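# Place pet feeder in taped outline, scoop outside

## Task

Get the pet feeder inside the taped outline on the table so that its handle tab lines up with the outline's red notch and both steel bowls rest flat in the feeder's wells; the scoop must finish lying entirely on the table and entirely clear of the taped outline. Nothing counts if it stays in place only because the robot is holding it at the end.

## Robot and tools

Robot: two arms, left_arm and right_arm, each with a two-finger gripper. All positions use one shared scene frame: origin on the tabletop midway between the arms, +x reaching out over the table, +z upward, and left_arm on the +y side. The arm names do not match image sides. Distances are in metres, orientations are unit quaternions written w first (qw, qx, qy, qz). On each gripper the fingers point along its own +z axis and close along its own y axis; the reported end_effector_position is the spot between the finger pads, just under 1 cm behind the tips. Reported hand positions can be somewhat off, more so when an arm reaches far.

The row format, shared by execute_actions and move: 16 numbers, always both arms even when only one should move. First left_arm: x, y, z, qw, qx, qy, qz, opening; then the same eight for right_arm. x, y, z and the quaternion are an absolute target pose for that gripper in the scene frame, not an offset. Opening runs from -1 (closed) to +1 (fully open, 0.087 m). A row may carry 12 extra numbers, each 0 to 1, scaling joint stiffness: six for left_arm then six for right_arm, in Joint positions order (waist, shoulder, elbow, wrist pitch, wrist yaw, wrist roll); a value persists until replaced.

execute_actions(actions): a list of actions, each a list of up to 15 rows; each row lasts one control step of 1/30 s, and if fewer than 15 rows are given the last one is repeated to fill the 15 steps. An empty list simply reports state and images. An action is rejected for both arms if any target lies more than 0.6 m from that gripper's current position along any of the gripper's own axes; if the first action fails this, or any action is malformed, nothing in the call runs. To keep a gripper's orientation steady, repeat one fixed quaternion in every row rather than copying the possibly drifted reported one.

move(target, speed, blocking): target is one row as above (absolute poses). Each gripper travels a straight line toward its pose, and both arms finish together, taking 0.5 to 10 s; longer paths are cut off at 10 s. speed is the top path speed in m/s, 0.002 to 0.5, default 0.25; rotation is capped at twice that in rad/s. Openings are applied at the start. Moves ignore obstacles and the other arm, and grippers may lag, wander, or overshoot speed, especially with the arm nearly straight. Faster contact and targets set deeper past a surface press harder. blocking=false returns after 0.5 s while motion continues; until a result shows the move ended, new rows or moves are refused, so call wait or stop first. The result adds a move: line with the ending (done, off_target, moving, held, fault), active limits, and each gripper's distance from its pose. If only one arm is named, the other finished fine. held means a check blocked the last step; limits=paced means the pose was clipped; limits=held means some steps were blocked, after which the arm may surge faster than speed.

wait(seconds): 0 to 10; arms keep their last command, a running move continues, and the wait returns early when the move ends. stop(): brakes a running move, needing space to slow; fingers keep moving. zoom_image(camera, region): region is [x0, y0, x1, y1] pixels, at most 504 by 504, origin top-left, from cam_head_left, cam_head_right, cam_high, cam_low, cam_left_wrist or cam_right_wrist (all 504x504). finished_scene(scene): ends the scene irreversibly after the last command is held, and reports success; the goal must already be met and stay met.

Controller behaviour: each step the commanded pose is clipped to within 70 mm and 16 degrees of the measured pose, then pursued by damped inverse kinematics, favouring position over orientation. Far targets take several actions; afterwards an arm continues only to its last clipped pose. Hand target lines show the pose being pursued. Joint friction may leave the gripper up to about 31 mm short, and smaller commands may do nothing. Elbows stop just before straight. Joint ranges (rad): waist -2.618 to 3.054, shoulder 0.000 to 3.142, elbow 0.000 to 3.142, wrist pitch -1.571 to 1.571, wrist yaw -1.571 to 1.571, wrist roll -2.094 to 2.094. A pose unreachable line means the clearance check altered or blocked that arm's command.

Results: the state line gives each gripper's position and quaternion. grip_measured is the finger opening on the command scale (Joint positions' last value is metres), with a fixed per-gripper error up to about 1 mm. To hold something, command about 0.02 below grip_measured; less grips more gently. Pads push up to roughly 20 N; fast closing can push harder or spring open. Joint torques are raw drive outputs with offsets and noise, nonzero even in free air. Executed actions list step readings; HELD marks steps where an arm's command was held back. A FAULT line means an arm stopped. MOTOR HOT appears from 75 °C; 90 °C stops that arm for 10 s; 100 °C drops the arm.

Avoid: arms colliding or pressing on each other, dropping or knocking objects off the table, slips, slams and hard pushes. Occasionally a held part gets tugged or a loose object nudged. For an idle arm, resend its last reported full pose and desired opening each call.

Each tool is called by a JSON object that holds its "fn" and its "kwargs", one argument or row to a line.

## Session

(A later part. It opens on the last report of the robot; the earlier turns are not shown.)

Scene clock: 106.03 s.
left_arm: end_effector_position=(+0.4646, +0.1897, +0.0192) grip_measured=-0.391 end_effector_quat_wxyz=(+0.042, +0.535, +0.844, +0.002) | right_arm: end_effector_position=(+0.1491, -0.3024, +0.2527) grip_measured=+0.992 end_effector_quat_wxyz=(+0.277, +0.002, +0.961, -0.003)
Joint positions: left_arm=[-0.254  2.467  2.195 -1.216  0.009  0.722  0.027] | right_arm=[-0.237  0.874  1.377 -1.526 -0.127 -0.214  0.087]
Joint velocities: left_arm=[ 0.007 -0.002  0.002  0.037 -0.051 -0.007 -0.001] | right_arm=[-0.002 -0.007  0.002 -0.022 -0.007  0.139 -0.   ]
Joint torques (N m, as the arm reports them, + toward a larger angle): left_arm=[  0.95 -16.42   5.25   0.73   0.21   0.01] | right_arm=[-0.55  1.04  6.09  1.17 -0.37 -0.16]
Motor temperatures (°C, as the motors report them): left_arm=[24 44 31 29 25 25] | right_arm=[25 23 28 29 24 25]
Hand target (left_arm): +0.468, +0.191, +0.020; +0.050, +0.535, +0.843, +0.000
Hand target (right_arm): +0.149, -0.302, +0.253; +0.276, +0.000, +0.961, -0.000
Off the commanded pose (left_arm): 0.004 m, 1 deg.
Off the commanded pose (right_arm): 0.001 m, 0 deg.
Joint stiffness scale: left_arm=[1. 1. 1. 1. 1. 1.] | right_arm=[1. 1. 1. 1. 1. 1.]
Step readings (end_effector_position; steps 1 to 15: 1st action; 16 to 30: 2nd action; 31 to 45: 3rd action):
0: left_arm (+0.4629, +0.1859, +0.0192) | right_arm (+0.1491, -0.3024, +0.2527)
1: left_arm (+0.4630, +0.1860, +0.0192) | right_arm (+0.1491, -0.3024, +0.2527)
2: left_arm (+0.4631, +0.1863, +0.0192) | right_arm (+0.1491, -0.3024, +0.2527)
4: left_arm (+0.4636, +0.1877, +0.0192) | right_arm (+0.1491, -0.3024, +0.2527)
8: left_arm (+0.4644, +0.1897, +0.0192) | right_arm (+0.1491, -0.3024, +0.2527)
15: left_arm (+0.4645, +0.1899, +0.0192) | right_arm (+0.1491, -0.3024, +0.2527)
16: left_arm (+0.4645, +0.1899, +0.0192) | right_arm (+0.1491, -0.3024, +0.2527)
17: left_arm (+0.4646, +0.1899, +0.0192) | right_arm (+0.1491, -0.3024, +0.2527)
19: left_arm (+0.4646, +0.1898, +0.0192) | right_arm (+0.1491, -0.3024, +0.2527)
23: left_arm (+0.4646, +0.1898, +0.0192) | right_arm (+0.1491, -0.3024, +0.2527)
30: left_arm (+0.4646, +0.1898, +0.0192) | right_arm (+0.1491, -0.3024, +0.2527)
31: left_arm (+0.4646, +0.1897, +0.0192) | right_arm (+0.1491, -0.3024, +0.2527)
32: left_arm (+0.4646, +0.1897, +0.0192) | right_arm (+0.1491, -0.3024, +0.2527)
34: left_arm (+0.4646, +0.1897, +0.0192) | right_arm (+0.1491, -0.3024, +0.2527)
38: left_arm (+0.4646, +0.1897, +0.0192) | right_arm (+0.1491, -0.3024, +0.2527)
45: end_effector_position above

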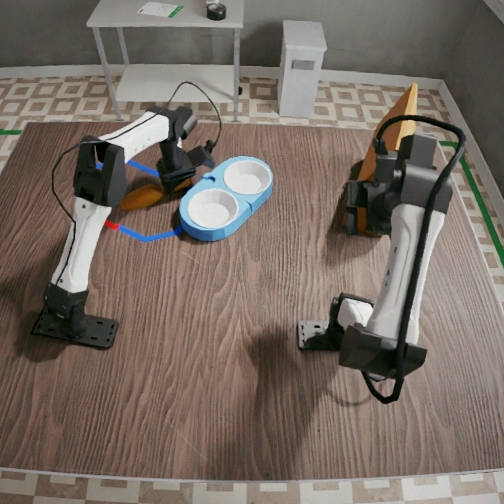

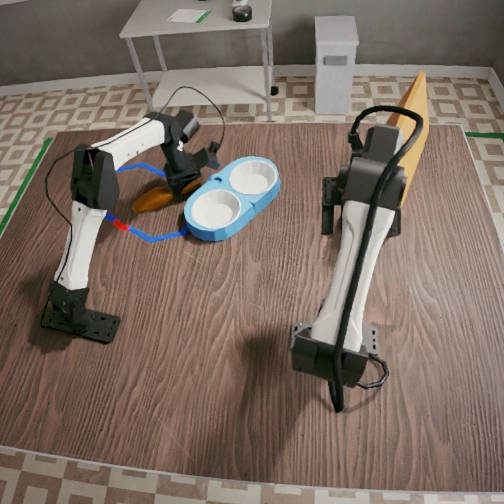

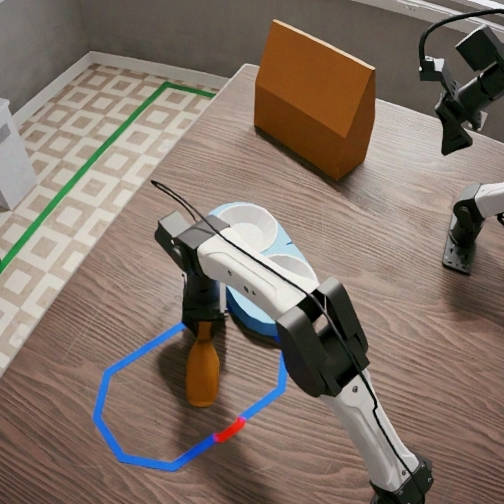

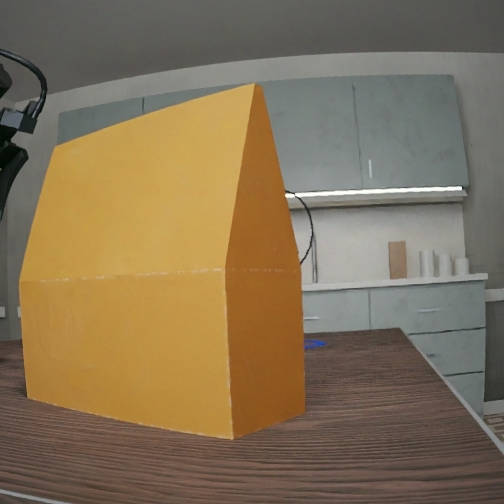

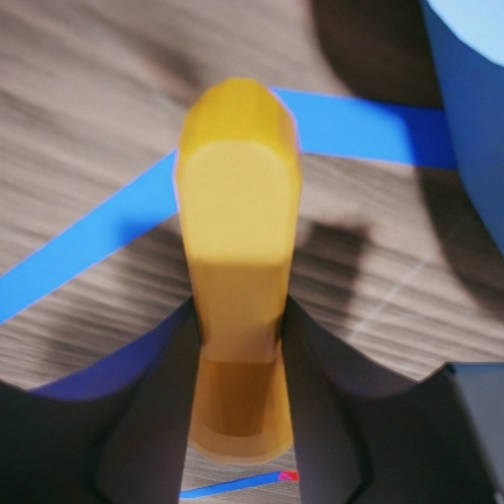

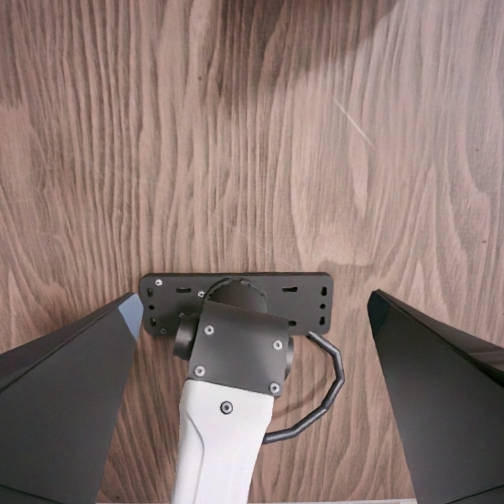

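{"fn": "move", "kwargs": {
  "target": [0.445,0.21,0.11,0.05,0.535,0.843,0,-0.45,0.149,-0.302,0.253,0.276,0,0.961,0,1],
  "speed": 0.2
}}

{"fn": "move", "kwargs": {
  "target": [0.15,0.04,0.10,0.05,0.535,0.843,0,-0.45,0.149,-0.302,0.253,0.276,0,0.961,0,1],
  "speed": 0.3
}}

{"fn": "move", "kwargs": {
  "target": [0.15,0.04,0.022,0.05,0.535,0.843,0,-0.45,0.149,-0.302,0.253,0.276,0,0.961,0,1],
  "speed": 0.12
}}

Scene clock: 117.77 s.
left_arm: end_effector_position=(+0.4435, +0.2074, +0.1026) grip_measured=-0.391 end_effector_quat_wxyz=(+0.046, +0.534, +0.844, +0.001) | right_arm: end_effector_position=(+0.1491, -0.3024, +0.2527) grip_measured=+0.992 end_effector_quat_wxyz=(+0.277, +0.002, +0.961, -0.003)
Joint positions: left_arm=[-0.236  2.335  2.296 -1.439  0.014  0.738  0.027] | right_arm=[-0.237  0.874  1.377 -1.526 -0.127 -0.214  0.087]
Joint velocities: left_arm=[ 0.002  0.002 -0.017 -0.037 -0.037  0.007 -0.002] | right_arm=[-0.002  0.012 -0.002 -0.007  0.007  0.007 -0.   ]
Joint torques (N m, as the arm reports them, + toward a larger angle): left_arm=[  0.94 -15.05   7.72   0.41   0.23   0.02] | right_arm=[-0.69  1.1   6.34  1.28 -0.35 -0.15]
Motor temperatures (°C, as the motors report them): left_arm=[24 48 32 29 25 25] | right_arm=[25 23 28 29 24 25]
Hand target (left_arm): +0.444, +0.210, +0.110; +0.050, +0.535, +0.843, -0.000
Hand target (right_arm): +0.149, -0.302, +0.253; +0.276, +0.000, +0.961, -0.000
Off the commanded pose (left_arm): 0.008 m, 0 deg.
Off the commanded pose (right_arm): 0.001 m, 0 deg.
Joint stiffness scale: left_arm=[1. 1. 1. 1. 1. 1.] | right_arm=[1. 1. 1. 1. 1. 1.]
move: done

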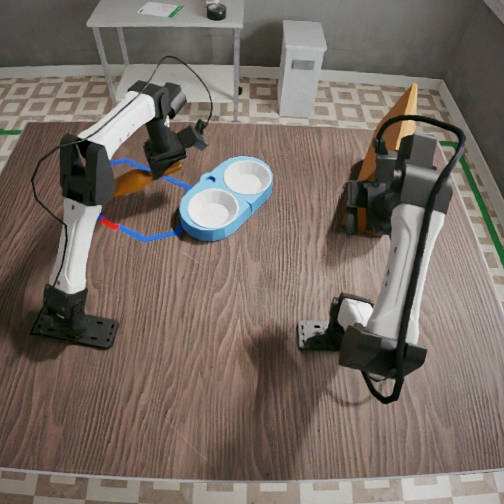

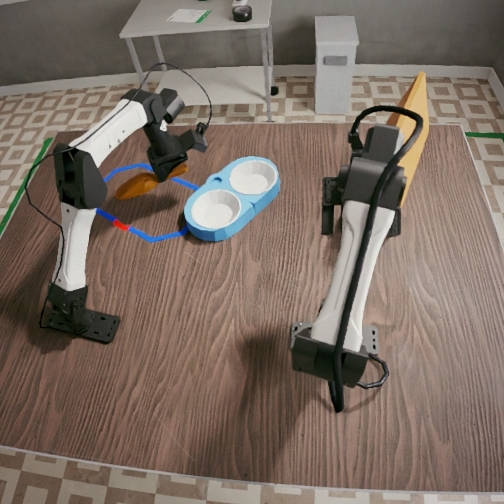

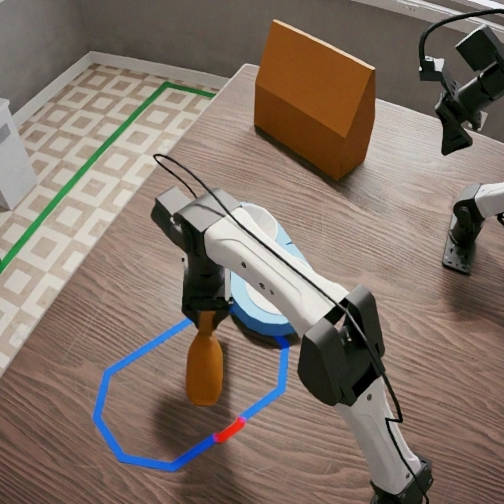

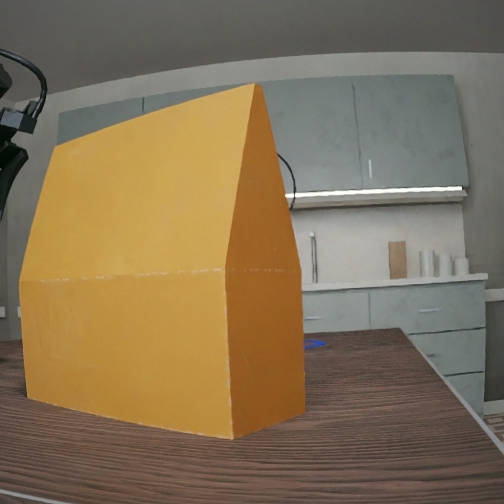

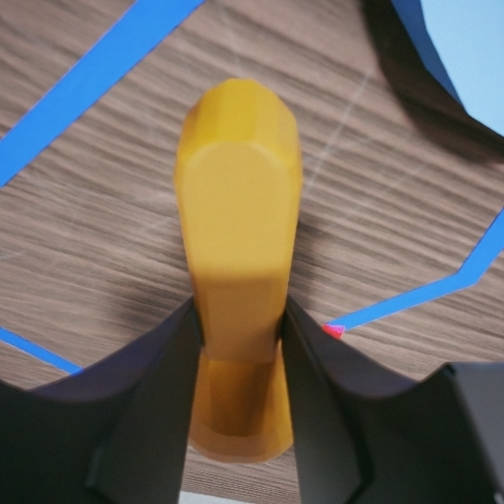

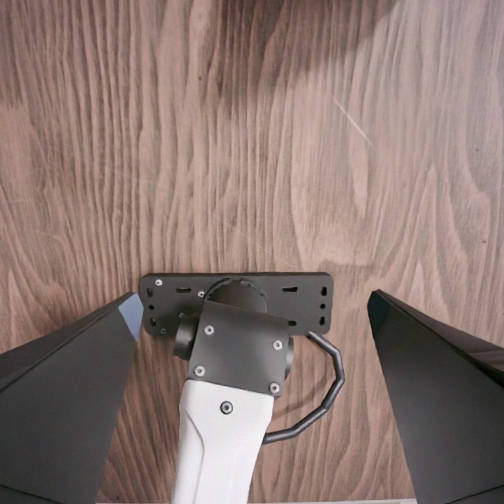

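Scene clock: 119.57 s.
left_arm: end_effector_position=(+0.1511, +0.0388, +0.0977) grip_measured=-0.391 end_effector_quat_wxyz=(+0.043, +0.543, +0.839, +0.004) | right_arm: end_effector_position=(+0.1491, -0.3024, +0.2527) grip_measured=+0.992 end_effector_quat_wxyz=(+0.277, +0.002, +0.961, -0.003)
Joint positions: left_arm=[-1.056  1.923  1.635 -1.22  -0.058 -0.06   0.027] | right_arm=[-0.237  0.874  1.377 -1.526 -0.127 -0.214  0.087]
Joint velocities: left_arm=[-0.007  0.012  0.007 -0.007 -0.11  -0.022  0.   ] | right_arm=[ 0.007 -0.007 -0.007 -0.037  0.007 -0.007 -0.001]
Joint torques (N m, as the arm reports them, + toward a larger angle): left_arm=[  0.7  -11.58   6.25   0.62   0.06  -0.13] | right_arm=[-0.79  1.13  6.27  1.24 -0.39 -0.19]
Motor temperatures (°C, as the motors report them): left_arm=[24 48 32 29 25 25] | right_arm=[25 23 28 29 24 25]
Hand target (left_arm): +0.155, +0.038, +0.100; +0.050, +0.535, +0.843, +0.004
Hand target (right_arm): +0.149, -0.302, +0.253; +0.276, +0.000, +0.961, -0.000
Off the commanded pose (left_arm): 0.003 m, 1 deg.
Off the commanded pose (right_arm): 0.001 m, 0 deg.
Joint stiffness scale: left_arm=[1. 1. 1. 1. 1. 1.] | right_arm=[1. 1. 1. 1. 1. 1.]
move: done

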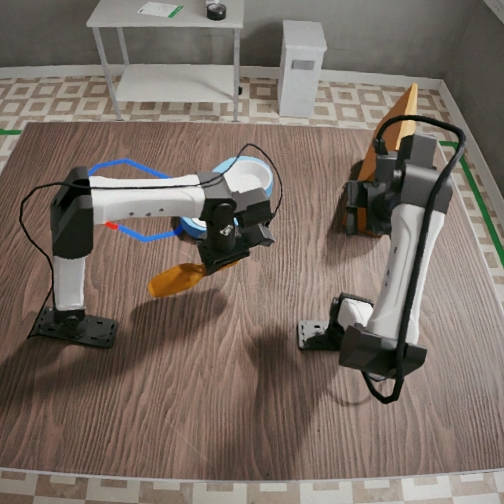

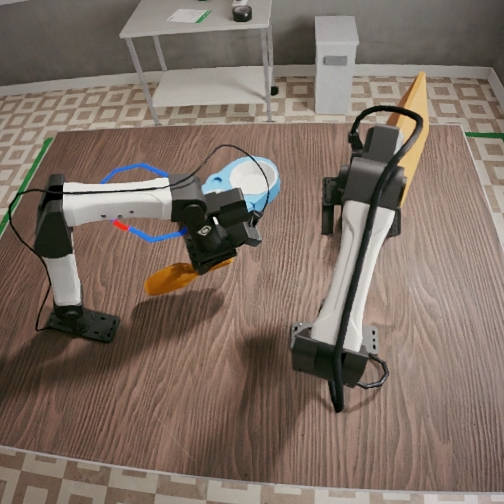

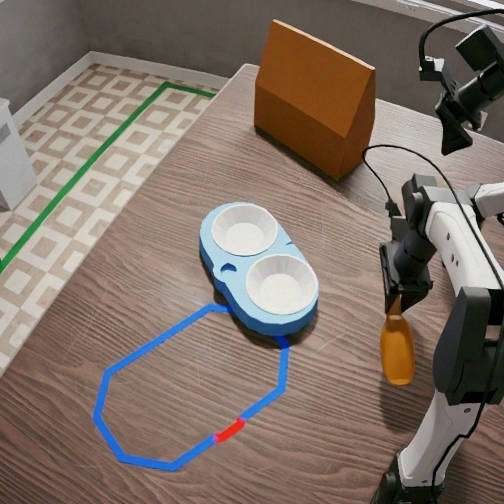

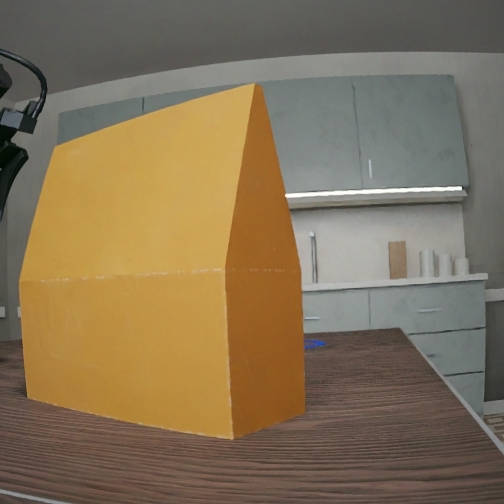

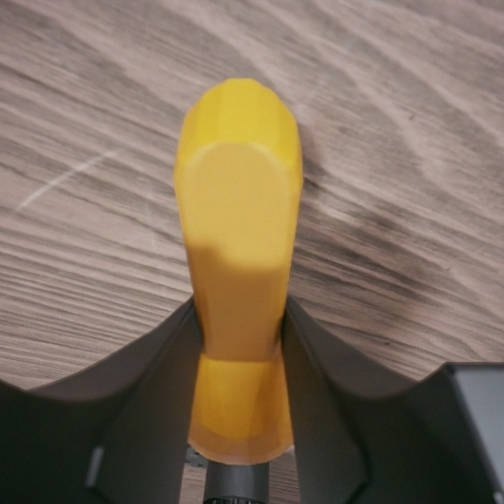

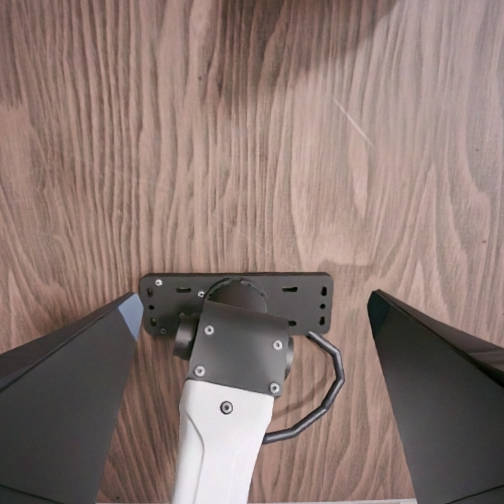

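Scene clock: 120.80 s.
left_arm: end_effector_position=(+0.1515, +0.0365, +0.0324) grip_measured=-0.391 end_effector_quat_wxyz=(+0.057, +0.538, +0.841, -0.007) | right_arm: end_effector_position=(+0.1491, -0.3024, +0.2527) grip_measured=+0.992 end_effector_quat_wxyz=(+0.277, +0.002, +0.961, -0.003)
Joint positions: left_arm=[-1.056  1.94   1.398 -0.928 -0.058 -0.069  0.027] | right_arm=[-0.237  0.874  1.377 -1.526 -0.127 -0.214  0.087]
Joint velocities: left_arm=[ 0.007  0.017 -0.017 -0.022 -0.037  0.007 -0.   ] | right_arm=[-0.002 -0.007  0.017  0.022 -0.037 -0.037  0.   ]
Joint torques (N m, as the arm reports them, + toward a larger angle): left_arm=[ 0.2  -9.59  4.34  0.83  0.07 -0.17] | right_arm=[-0.72  1.03  6.37  1.27 -0.33 -0.14]
Motor temperatures (°C, as the motors report them): left_arm=[24 47 32 29 25 25] | right_arm=[25 23 28 29 24 25]
Hand target (left_arm): +0.150, +0.040, +0.022; +0.050, +0.535, +0.843, +0.000
Hand target (right_arm): +0.149, -0.302, +0.253; +0.276, +0.000, +0.961, -0.000
Off the commanded pose (left_arm): 0.011 m, 1 deg.
Off the commanded pose (right_arm): 0.001 m, 0 deg.
Joint stiffness scale: left_arm=[1. 1. 1. 1. 1. 1.] | right_arm=[1. 1. 1. 1. 1. 1.]
move: off_target (left_arm)

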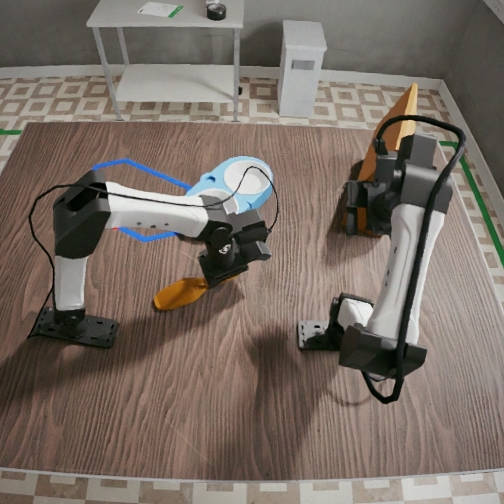

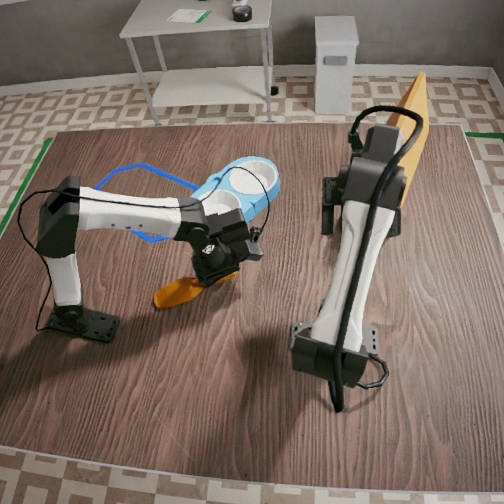

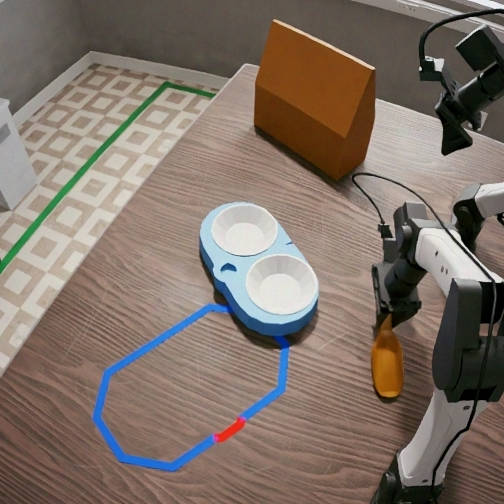

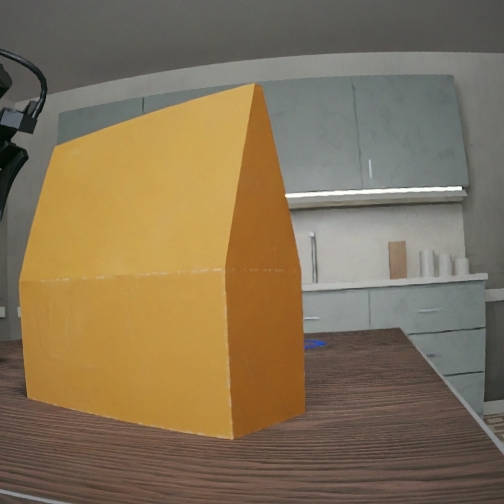

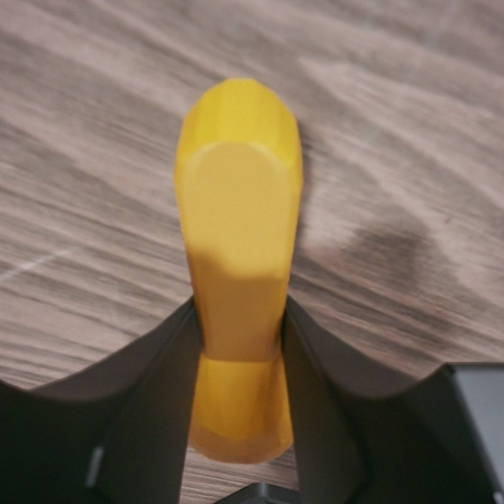

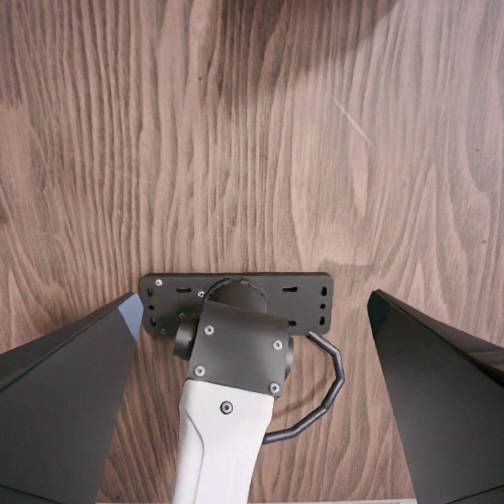

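{"fn": "execute_actions", "kwargs": {
  "actions": [
    [[0.15,0.04,0.008,0.04,0.535,0.843,0,-0.45,0.149,-0.302,0.253,0.276,0,0.961,0,1]],
    [[0.15,0.04,0.008,0.04,0.535,0.843,0,0.1,0.149,-0.302,0.253,0.276,0,0.961,0,1]],
    [[0.15,0.04,0.08,0.05,0.535,0.843,0,0.1,0.149,-0.302,0.253,0.276,0,0.961,0,1]]
  ]
}}

{"fn": "move", "kwargs": {
  "target": [0.25,0.07,0.13,0.166,0.288,0.942,-0.051,0,0.149,-0.302,0.253,0.276,0,0.961,0,1],
  "speed": 0.3
}}

{"fn": "move", "kwargs": {
  "target": [0.48,0.075,0.10,0.166,0.288,0.942,-0.051,0,0.149,-0.302,0.253,0.276,0,0.961,0,1],
  "speed": 0.3
}}

Scene clock: 141.13 s.
left_arm: end_effector_position=(+0.1505, +0.0376, +0.0758) grip_measured=+0.100 end_effector_quat_wxyz=(+0.053, +0.538, +0.841, -0.006) | right_arm: end_effector_position=(+0.1491, -0.3024, +0.2527) grip_measured=+0.992 end_effector_quat_wxyz=(+0.277, +0.002, +0.961, -0.003)
Joint positions: left_arm=[-1.056  1.906  1.527 -1.099 -0.054 -0.07   0.048] | right_arm=[-0.237  0.874  1.377 -1.526 -0.127 -0.214  0.087]
Joint velocities: left_arm=[-0.017 -0.017 -0.002 -0.095  0.007  0.007 -0.   ] | right_arm=[-0.002  0.002  0.007  0.007 -0.022 -0.022  0.   ]
Joint torques (N m, as the arm reports them, + toward a larger angle): left_arm=[  0.32 -11.08   7.04   0.52   0.06  -0.18] | right_arm=[-0.72  1.26  6.5   1.31 -0.31 -0.15]
Motor temperatures (°C, as the motors report them): left_arm=[24 43 31 28 25 25] | right_arm=[25 23 29 30 24 25]
Hand target (left_arm): +0.150, +0.040, +0.080; +0.050, +0.535, +0.843, -0.000
Hand target (right_arm): +0.149, -0.302, +0.253; +0.276, +0.000, +0.961, -0.000
Off the commanded pose (left_arm): 0.005 m, 1 deg.
Off the commanded pose (right_arm): 0.001 m, 0 deg.
Joint stiffness scale: left_arm=[1. 1. 1. 1. 1. 1.] | right_arm=[1. 1. 1. 1. 1. 1.]
Step readings (end_effector_position; steps 1 to 15: 1st action; 16 to 30: 2nd action; 31 to 45: 3rd action):
0: left_arm (+0.1517, +0.0361, +0.0324) | right_arm (+0.1491, -0.3024, +0.2527)
1: left_arm (+0.1517, +0.0360, +0.0315) | right_arm (+0.1491, -0.3024, +0.2527)
2: left_arm (+0.1518, +0.0353, +0.0300) | right_arm (+0.1491, -0.3024, +0.2527)
4: left_arm (+0.1516, +0.0352, +0.0252) | right_arm (+0.1491, -0.3024, +0.2527)
8: left_arm (+0.1507, +0.0373, +0.0187) | right_arm (+0.1491, -0.3024, +0.2527)
15: left_arm (+0.1506, +0.0372, +0.0184) | right_arm (+0.1491, -0.3024, +0.2527)
16: left_arm (+0.1506, +0.0372, +0.0184) | right_arm (+0.1491, -0.3024, +0.2527)
17: left_arm (+0.1507, +0.0370, +0.0184) | right_arm (+0.1491, -0.3024, +0.2527)
19: left_arm (+0.1508, +0.0367, +0.0184) | right_arm (+0.1491, -0.3024, +0.2527)
23: left_arm (+0.1509, +0.0366, +0.0184) | right_arm (+0.1491, -0.3024, +0.2527)
30: left_arm (+0.1509, +0.0364, +0.0184) | right_arm (+0.1491, -0.3024, +0.2527)
31: left_arm (+0.1505, +0.0375, +0.0223) | right_arm (+0.1491, -0.3024, +0.2527)
32: left_arm (+0.1497, +0.0397, +0.0290) | right_arm (+0.1491, -0.3024, +0.2527)
34: left_arm (+0.1509, +0.0364, +0.0475) | right_arm (+0.1491, -0.3024, +0.2527)
38: left_arm (+0.1537, +0.0290, +0.0735) | right_arm (+0.1491, -0.3024, +0.2527)
45: end_effector_position above

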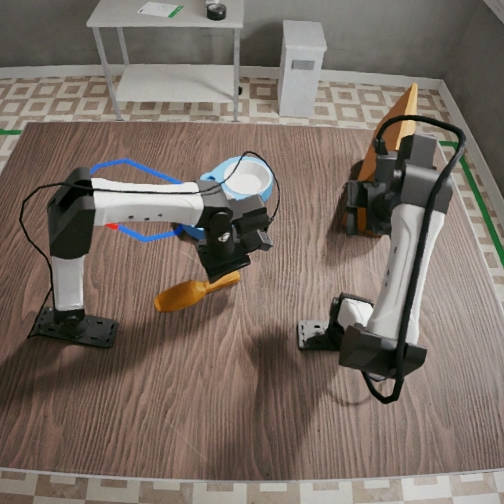

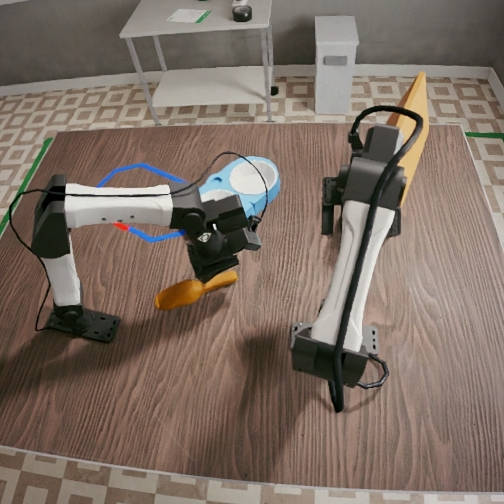

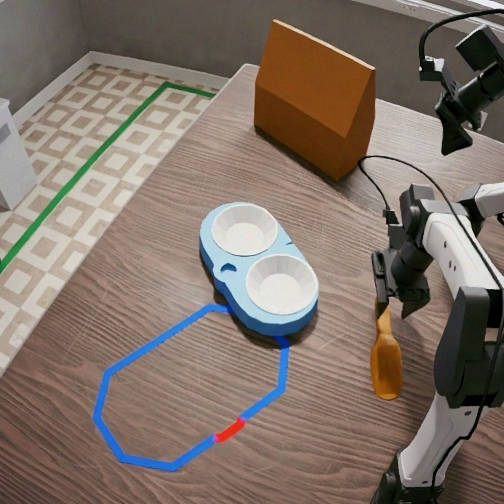

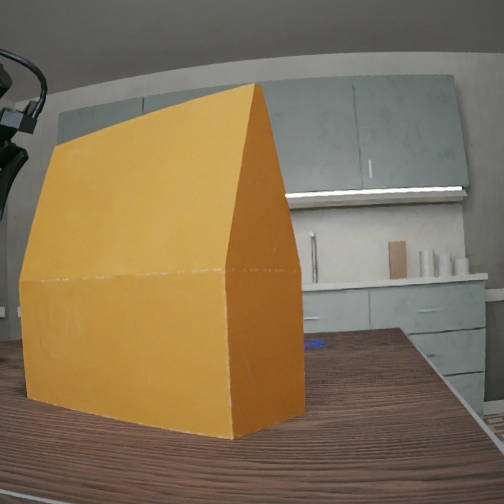

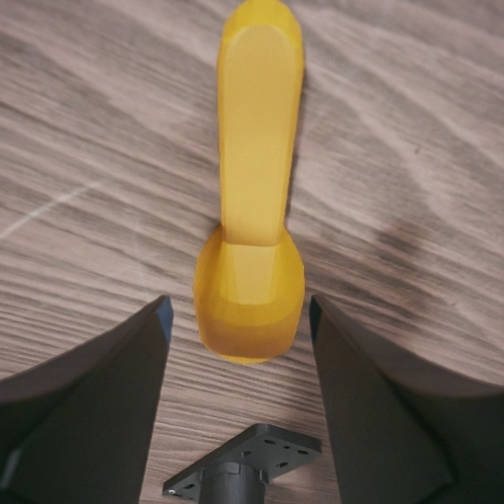

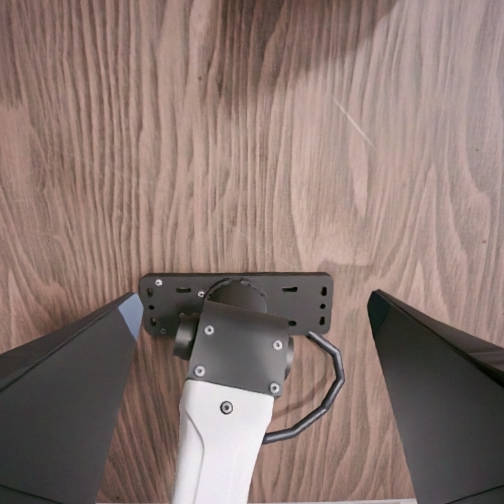

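Scene clock: 142.60 s.
left_arm: end_effector_position=(+0.2463, +0.0702, +0.1262) grip_measured=+0.000 end_effector_quat_wxyz=(+0.154, +0.297, +0.941, -0.048) | right_arm: end_effector_position=(+0.1491, -0.3024, +0.2527) grip_measured=+0.992 end_effector_quat_wxyz=(+0.277, +0.002, +0.961, -0.003)
Joint positions: left_arm=[-0.765  1.754  1.527 -1.035 -0.098 -0.292  0.044] | right_arm=[-0.237  0.874  1.377 -1.526 -0.127 -0.214  0.087]
Joint velocities: left_arm=[ 0.017 -0.012 -0.012  0.037  0.037 -0.051 -0.   ] | right_arm=[ 0.007  0.012  0.002  0.022 -0.051  0.007  0.001]
Joint torques (N m, as the arm reports them, + toward a larger angle): left_arm=[  0.62 -11.75   4.96   1.31  -0.02  -0.17] | right_arm=[-0.7   1.08  6.41  1.28 -0.35 -0.15]
Motor temperatures (°C, as the motors report them): left_arm=[24 43 31 28 25 25] | right_arm=[25 23 29 30 24 25]
Hand target (left_arm): +0.249, +0.071, +0.129; +0.165, +0.288, +0.942, -0.052
Hand target (right_arm): +0.149, -0.302, +0.253; +0.276, +0.000, +0.961, -0.000
Off the commanded pose (left_arm): 0.005 m, 2 deg.
Off the commanded pose (right_arm): 0.001 m, 0 deg.
Joint stiffness scale: left_arm=[1. 1. 1. 1. 1. 1.] | right_arm=[1. 1. 1. 1. 1. 1.]
move: done

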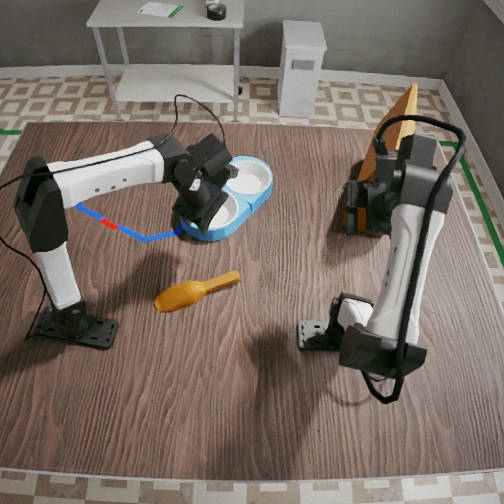

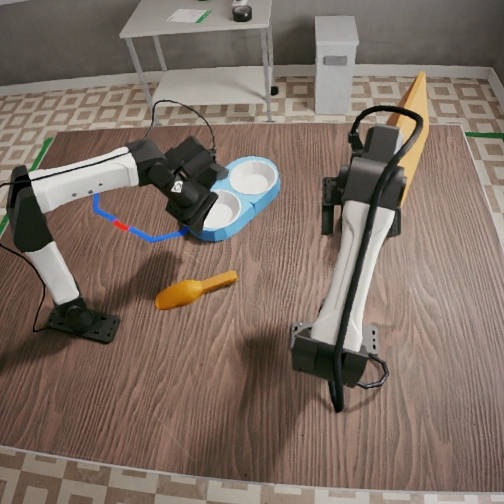

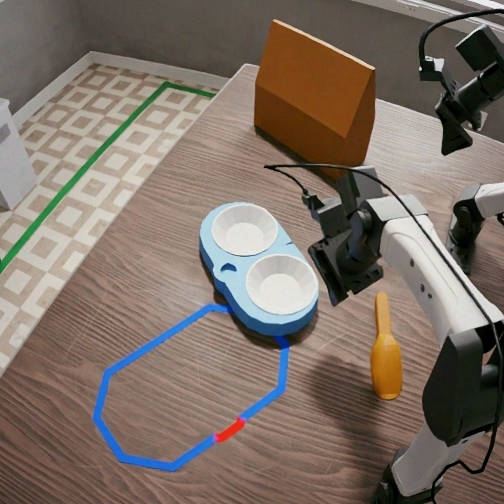

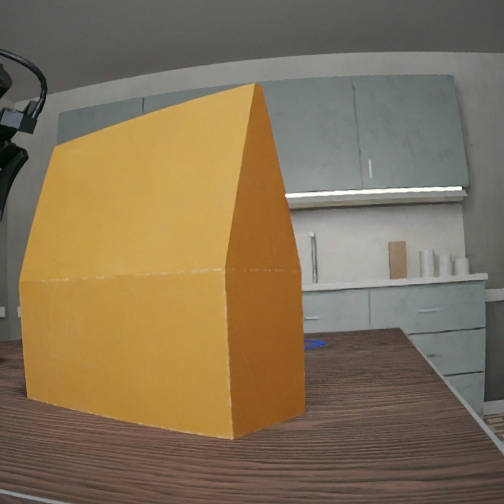

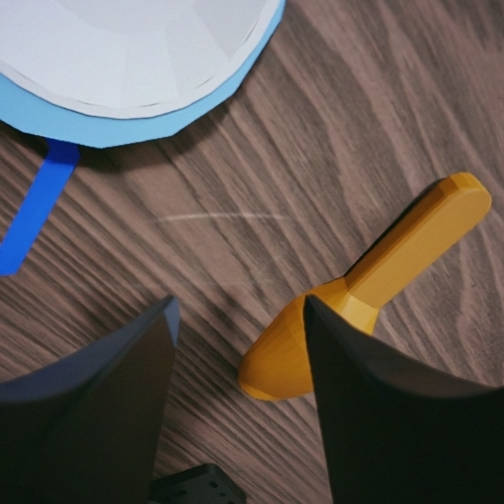

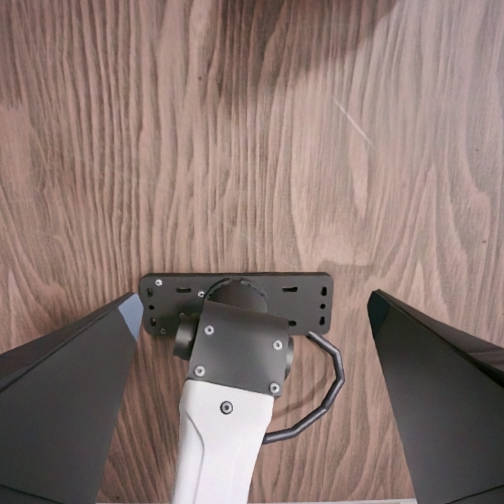

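Scene clock: 144.57 s.
left_arm: end_effector_position=(+0.4817, +0.0793, +0.1060) grip_measured=+0.000 end_effector_quat_wxyz=(+0.183, +0.280, +0.941, -0.054) | right_arm: end_effector_position=(+0.1491, -0.3024, +0.2527) grip_measured=+0.992 end_effector_quat_wxyz=(+0.277, +0.002, +0.961, -0.003)
Joint positions: left_arm=[-0.382  2.627  2.836 -1.395  0.016  0.041  0.044] | right_arm=[-0.237  0.874  1.377 -1.526 -0.127 -0.214  0.087]
Joint velocities: left_arm=[-0.007 -0.012  0.002  0.007 -0.022 -0.007  0.001] | right_arm=[ 0.002 -0.012 -0.002 -0.007  0.022 -0.007 -0.   ]
Joint torques (N m, as the arm reports them, + toward a larger angle): left_arm=[  0.06 -14.68   7.52   1.06   0.18   0.01] | right_arm=[-0.65  1.07  6.36  1.23 -0.36 -0.15]
Motor temperatures (°C, as the motors report them): left_arm=[24 44 32 28 25 25] | right_arm=[25 23 29 30 24 25]
Hand target (left_arm): +0.479, +0.077, +0.101; +0.176, +0.287, +0.940, -0.055
Hand target (right_arm): +0.149, -0.302, +0.253; +0.276, +0.000, +0.961, -0.000
Off the commanded pose (left_arm): 0.008 m, 2 deg.
Off the commanded pose (right_arm): 0.001 m, 0 deg.
Joint stiffness scale: left_arm=[1. 1. 1. 1. 1. 1.] | right_arm=[1. 1. 1. 1. 1. 1.]
elbow stopped short (left arm): the move would have taken joint 3 (elbow) straighter than the controller allows; a more bent joint 3 avoids this.
move: done

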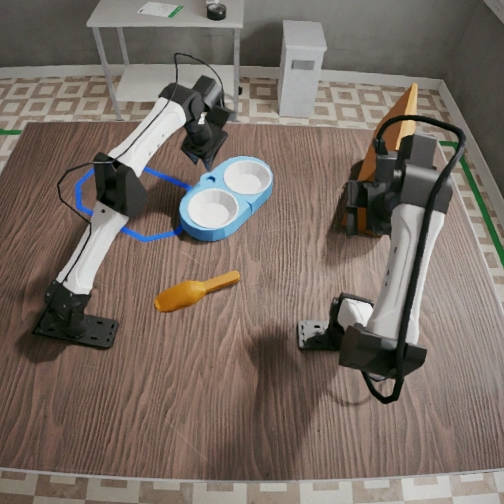

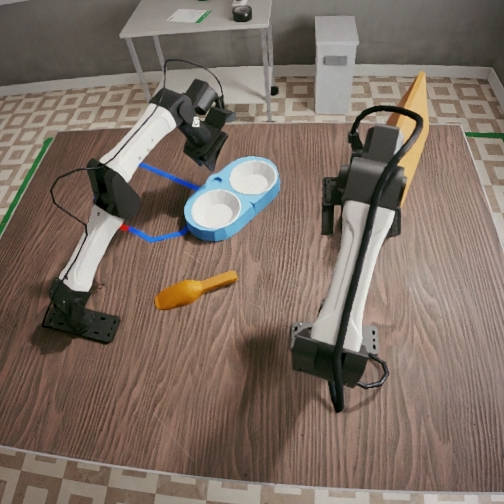

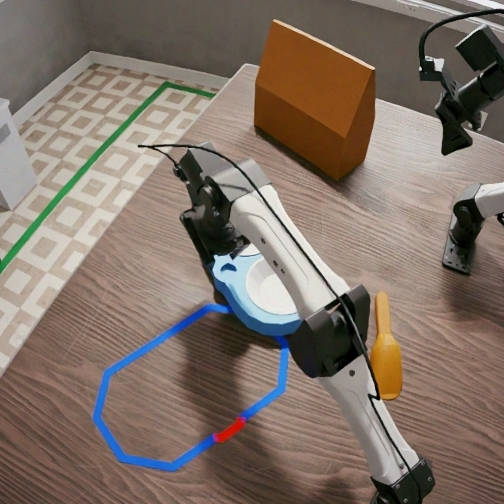

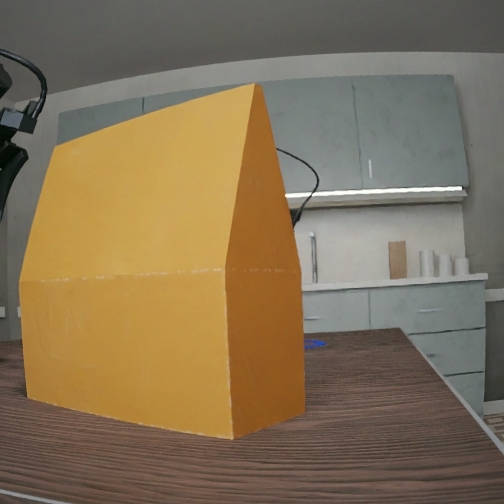

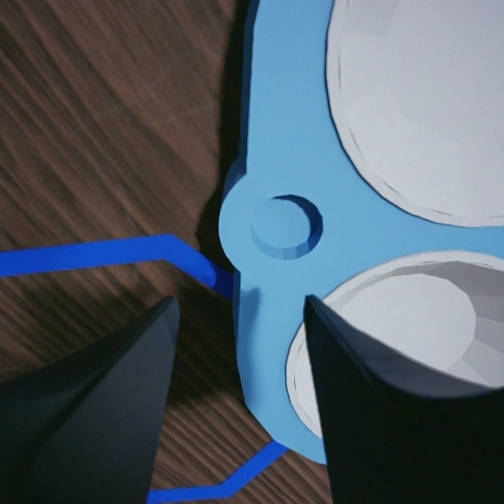

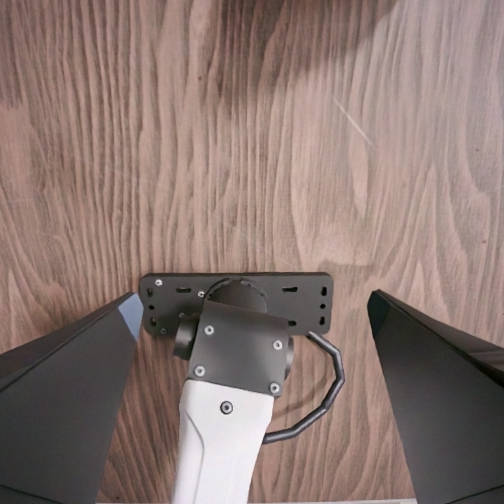

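{"fn": "move", "kwargs": {
  "target": [0.483,0.078,0.062,0.19,0.286,0.937,-0.058,-0.15,0.149,-0.302,0.253,0.276,0,0.961,0,1],
  "speed": 0.08
}}

Scene clock: 155.07 s.
left_arm: end_effector_position=(+0.4818, +0.0788, +0.0596) grip_measured=-0.150 end_effector_quat_wxyz=(+0.183, +0.283, +0.940, -0.055) | right_arm: end_effector_position=(+0.1491, -0.3024, +0.2527) grip_measured=+0.992 end_effector_quat_wxyz=(+0.277, +0.002, +0.961, -0.003)
Joint positions: left_arm=[-0.382  2.473  2.349 -1.064  0.019  0.045  0.037] | right_arm=[-0.237  0.874  1.377 -1.526 -0.127 -0.214  0.087]
Joint velocities: left_arm=[-0.007 -0.007  0.002  0.022 -0.037 -0.022 -0.001] | right_arm=[ 0.012 -0.022 -0.007 -0.051  0.022  0.007  0.001]
Joint torques (N m, as the arm reports them, + toward a larger angle): left_arm=[  0.47 -17.86   4.61   1.45   0.14  -0.01] | right_arm=[-0.69  1.    6.32  1.3  -0.32 -0.15]
Motor temperatures (°C, as the motors report them): left_arm=[24 46 33 29 25 25] | right_arm=[25 23 29 30 24 25]
Hand target (left_arm): +0.483, +0.078, +0.062; +0.189, +0.286, +0.937, -0.058
Hand target (right_arm): +0.149, -0.302, +0.253; +0.276, +0.000, +0.961, -0.000
Off the commanded pose (left_arm): 0.003 m, 1 deg.
Off the commanded pose (right_arm): 0.001 m, 0 deg.
Joint stiffness scale: left_arm=[1. 1. 1. 1. 1. 1.] | right_arm=[1. 1. 1. 1. 1. 1.]
move: done

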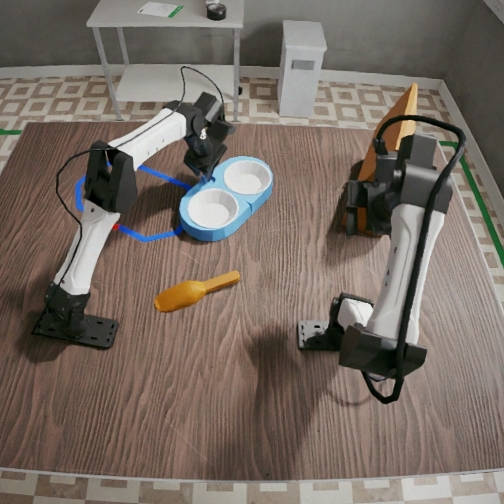

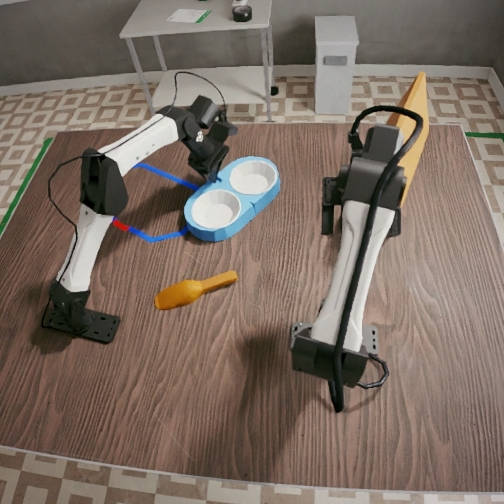

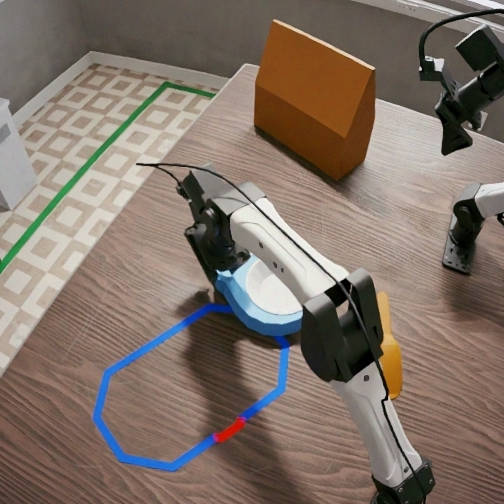

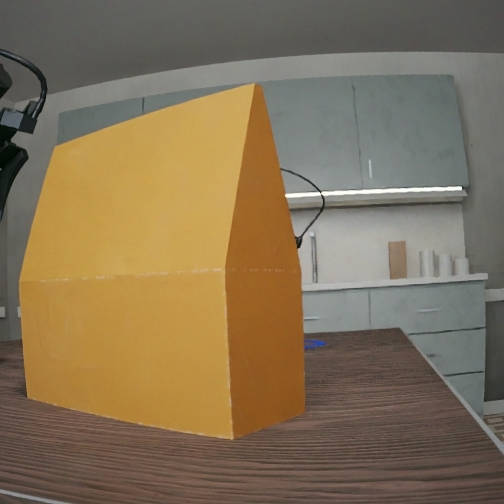

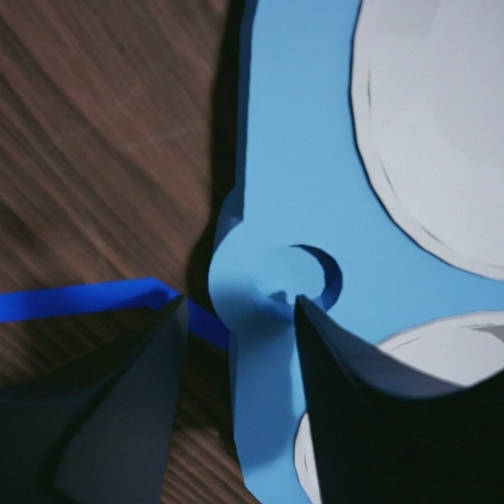

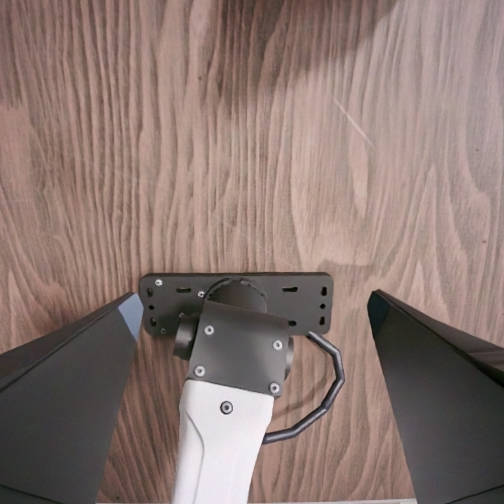

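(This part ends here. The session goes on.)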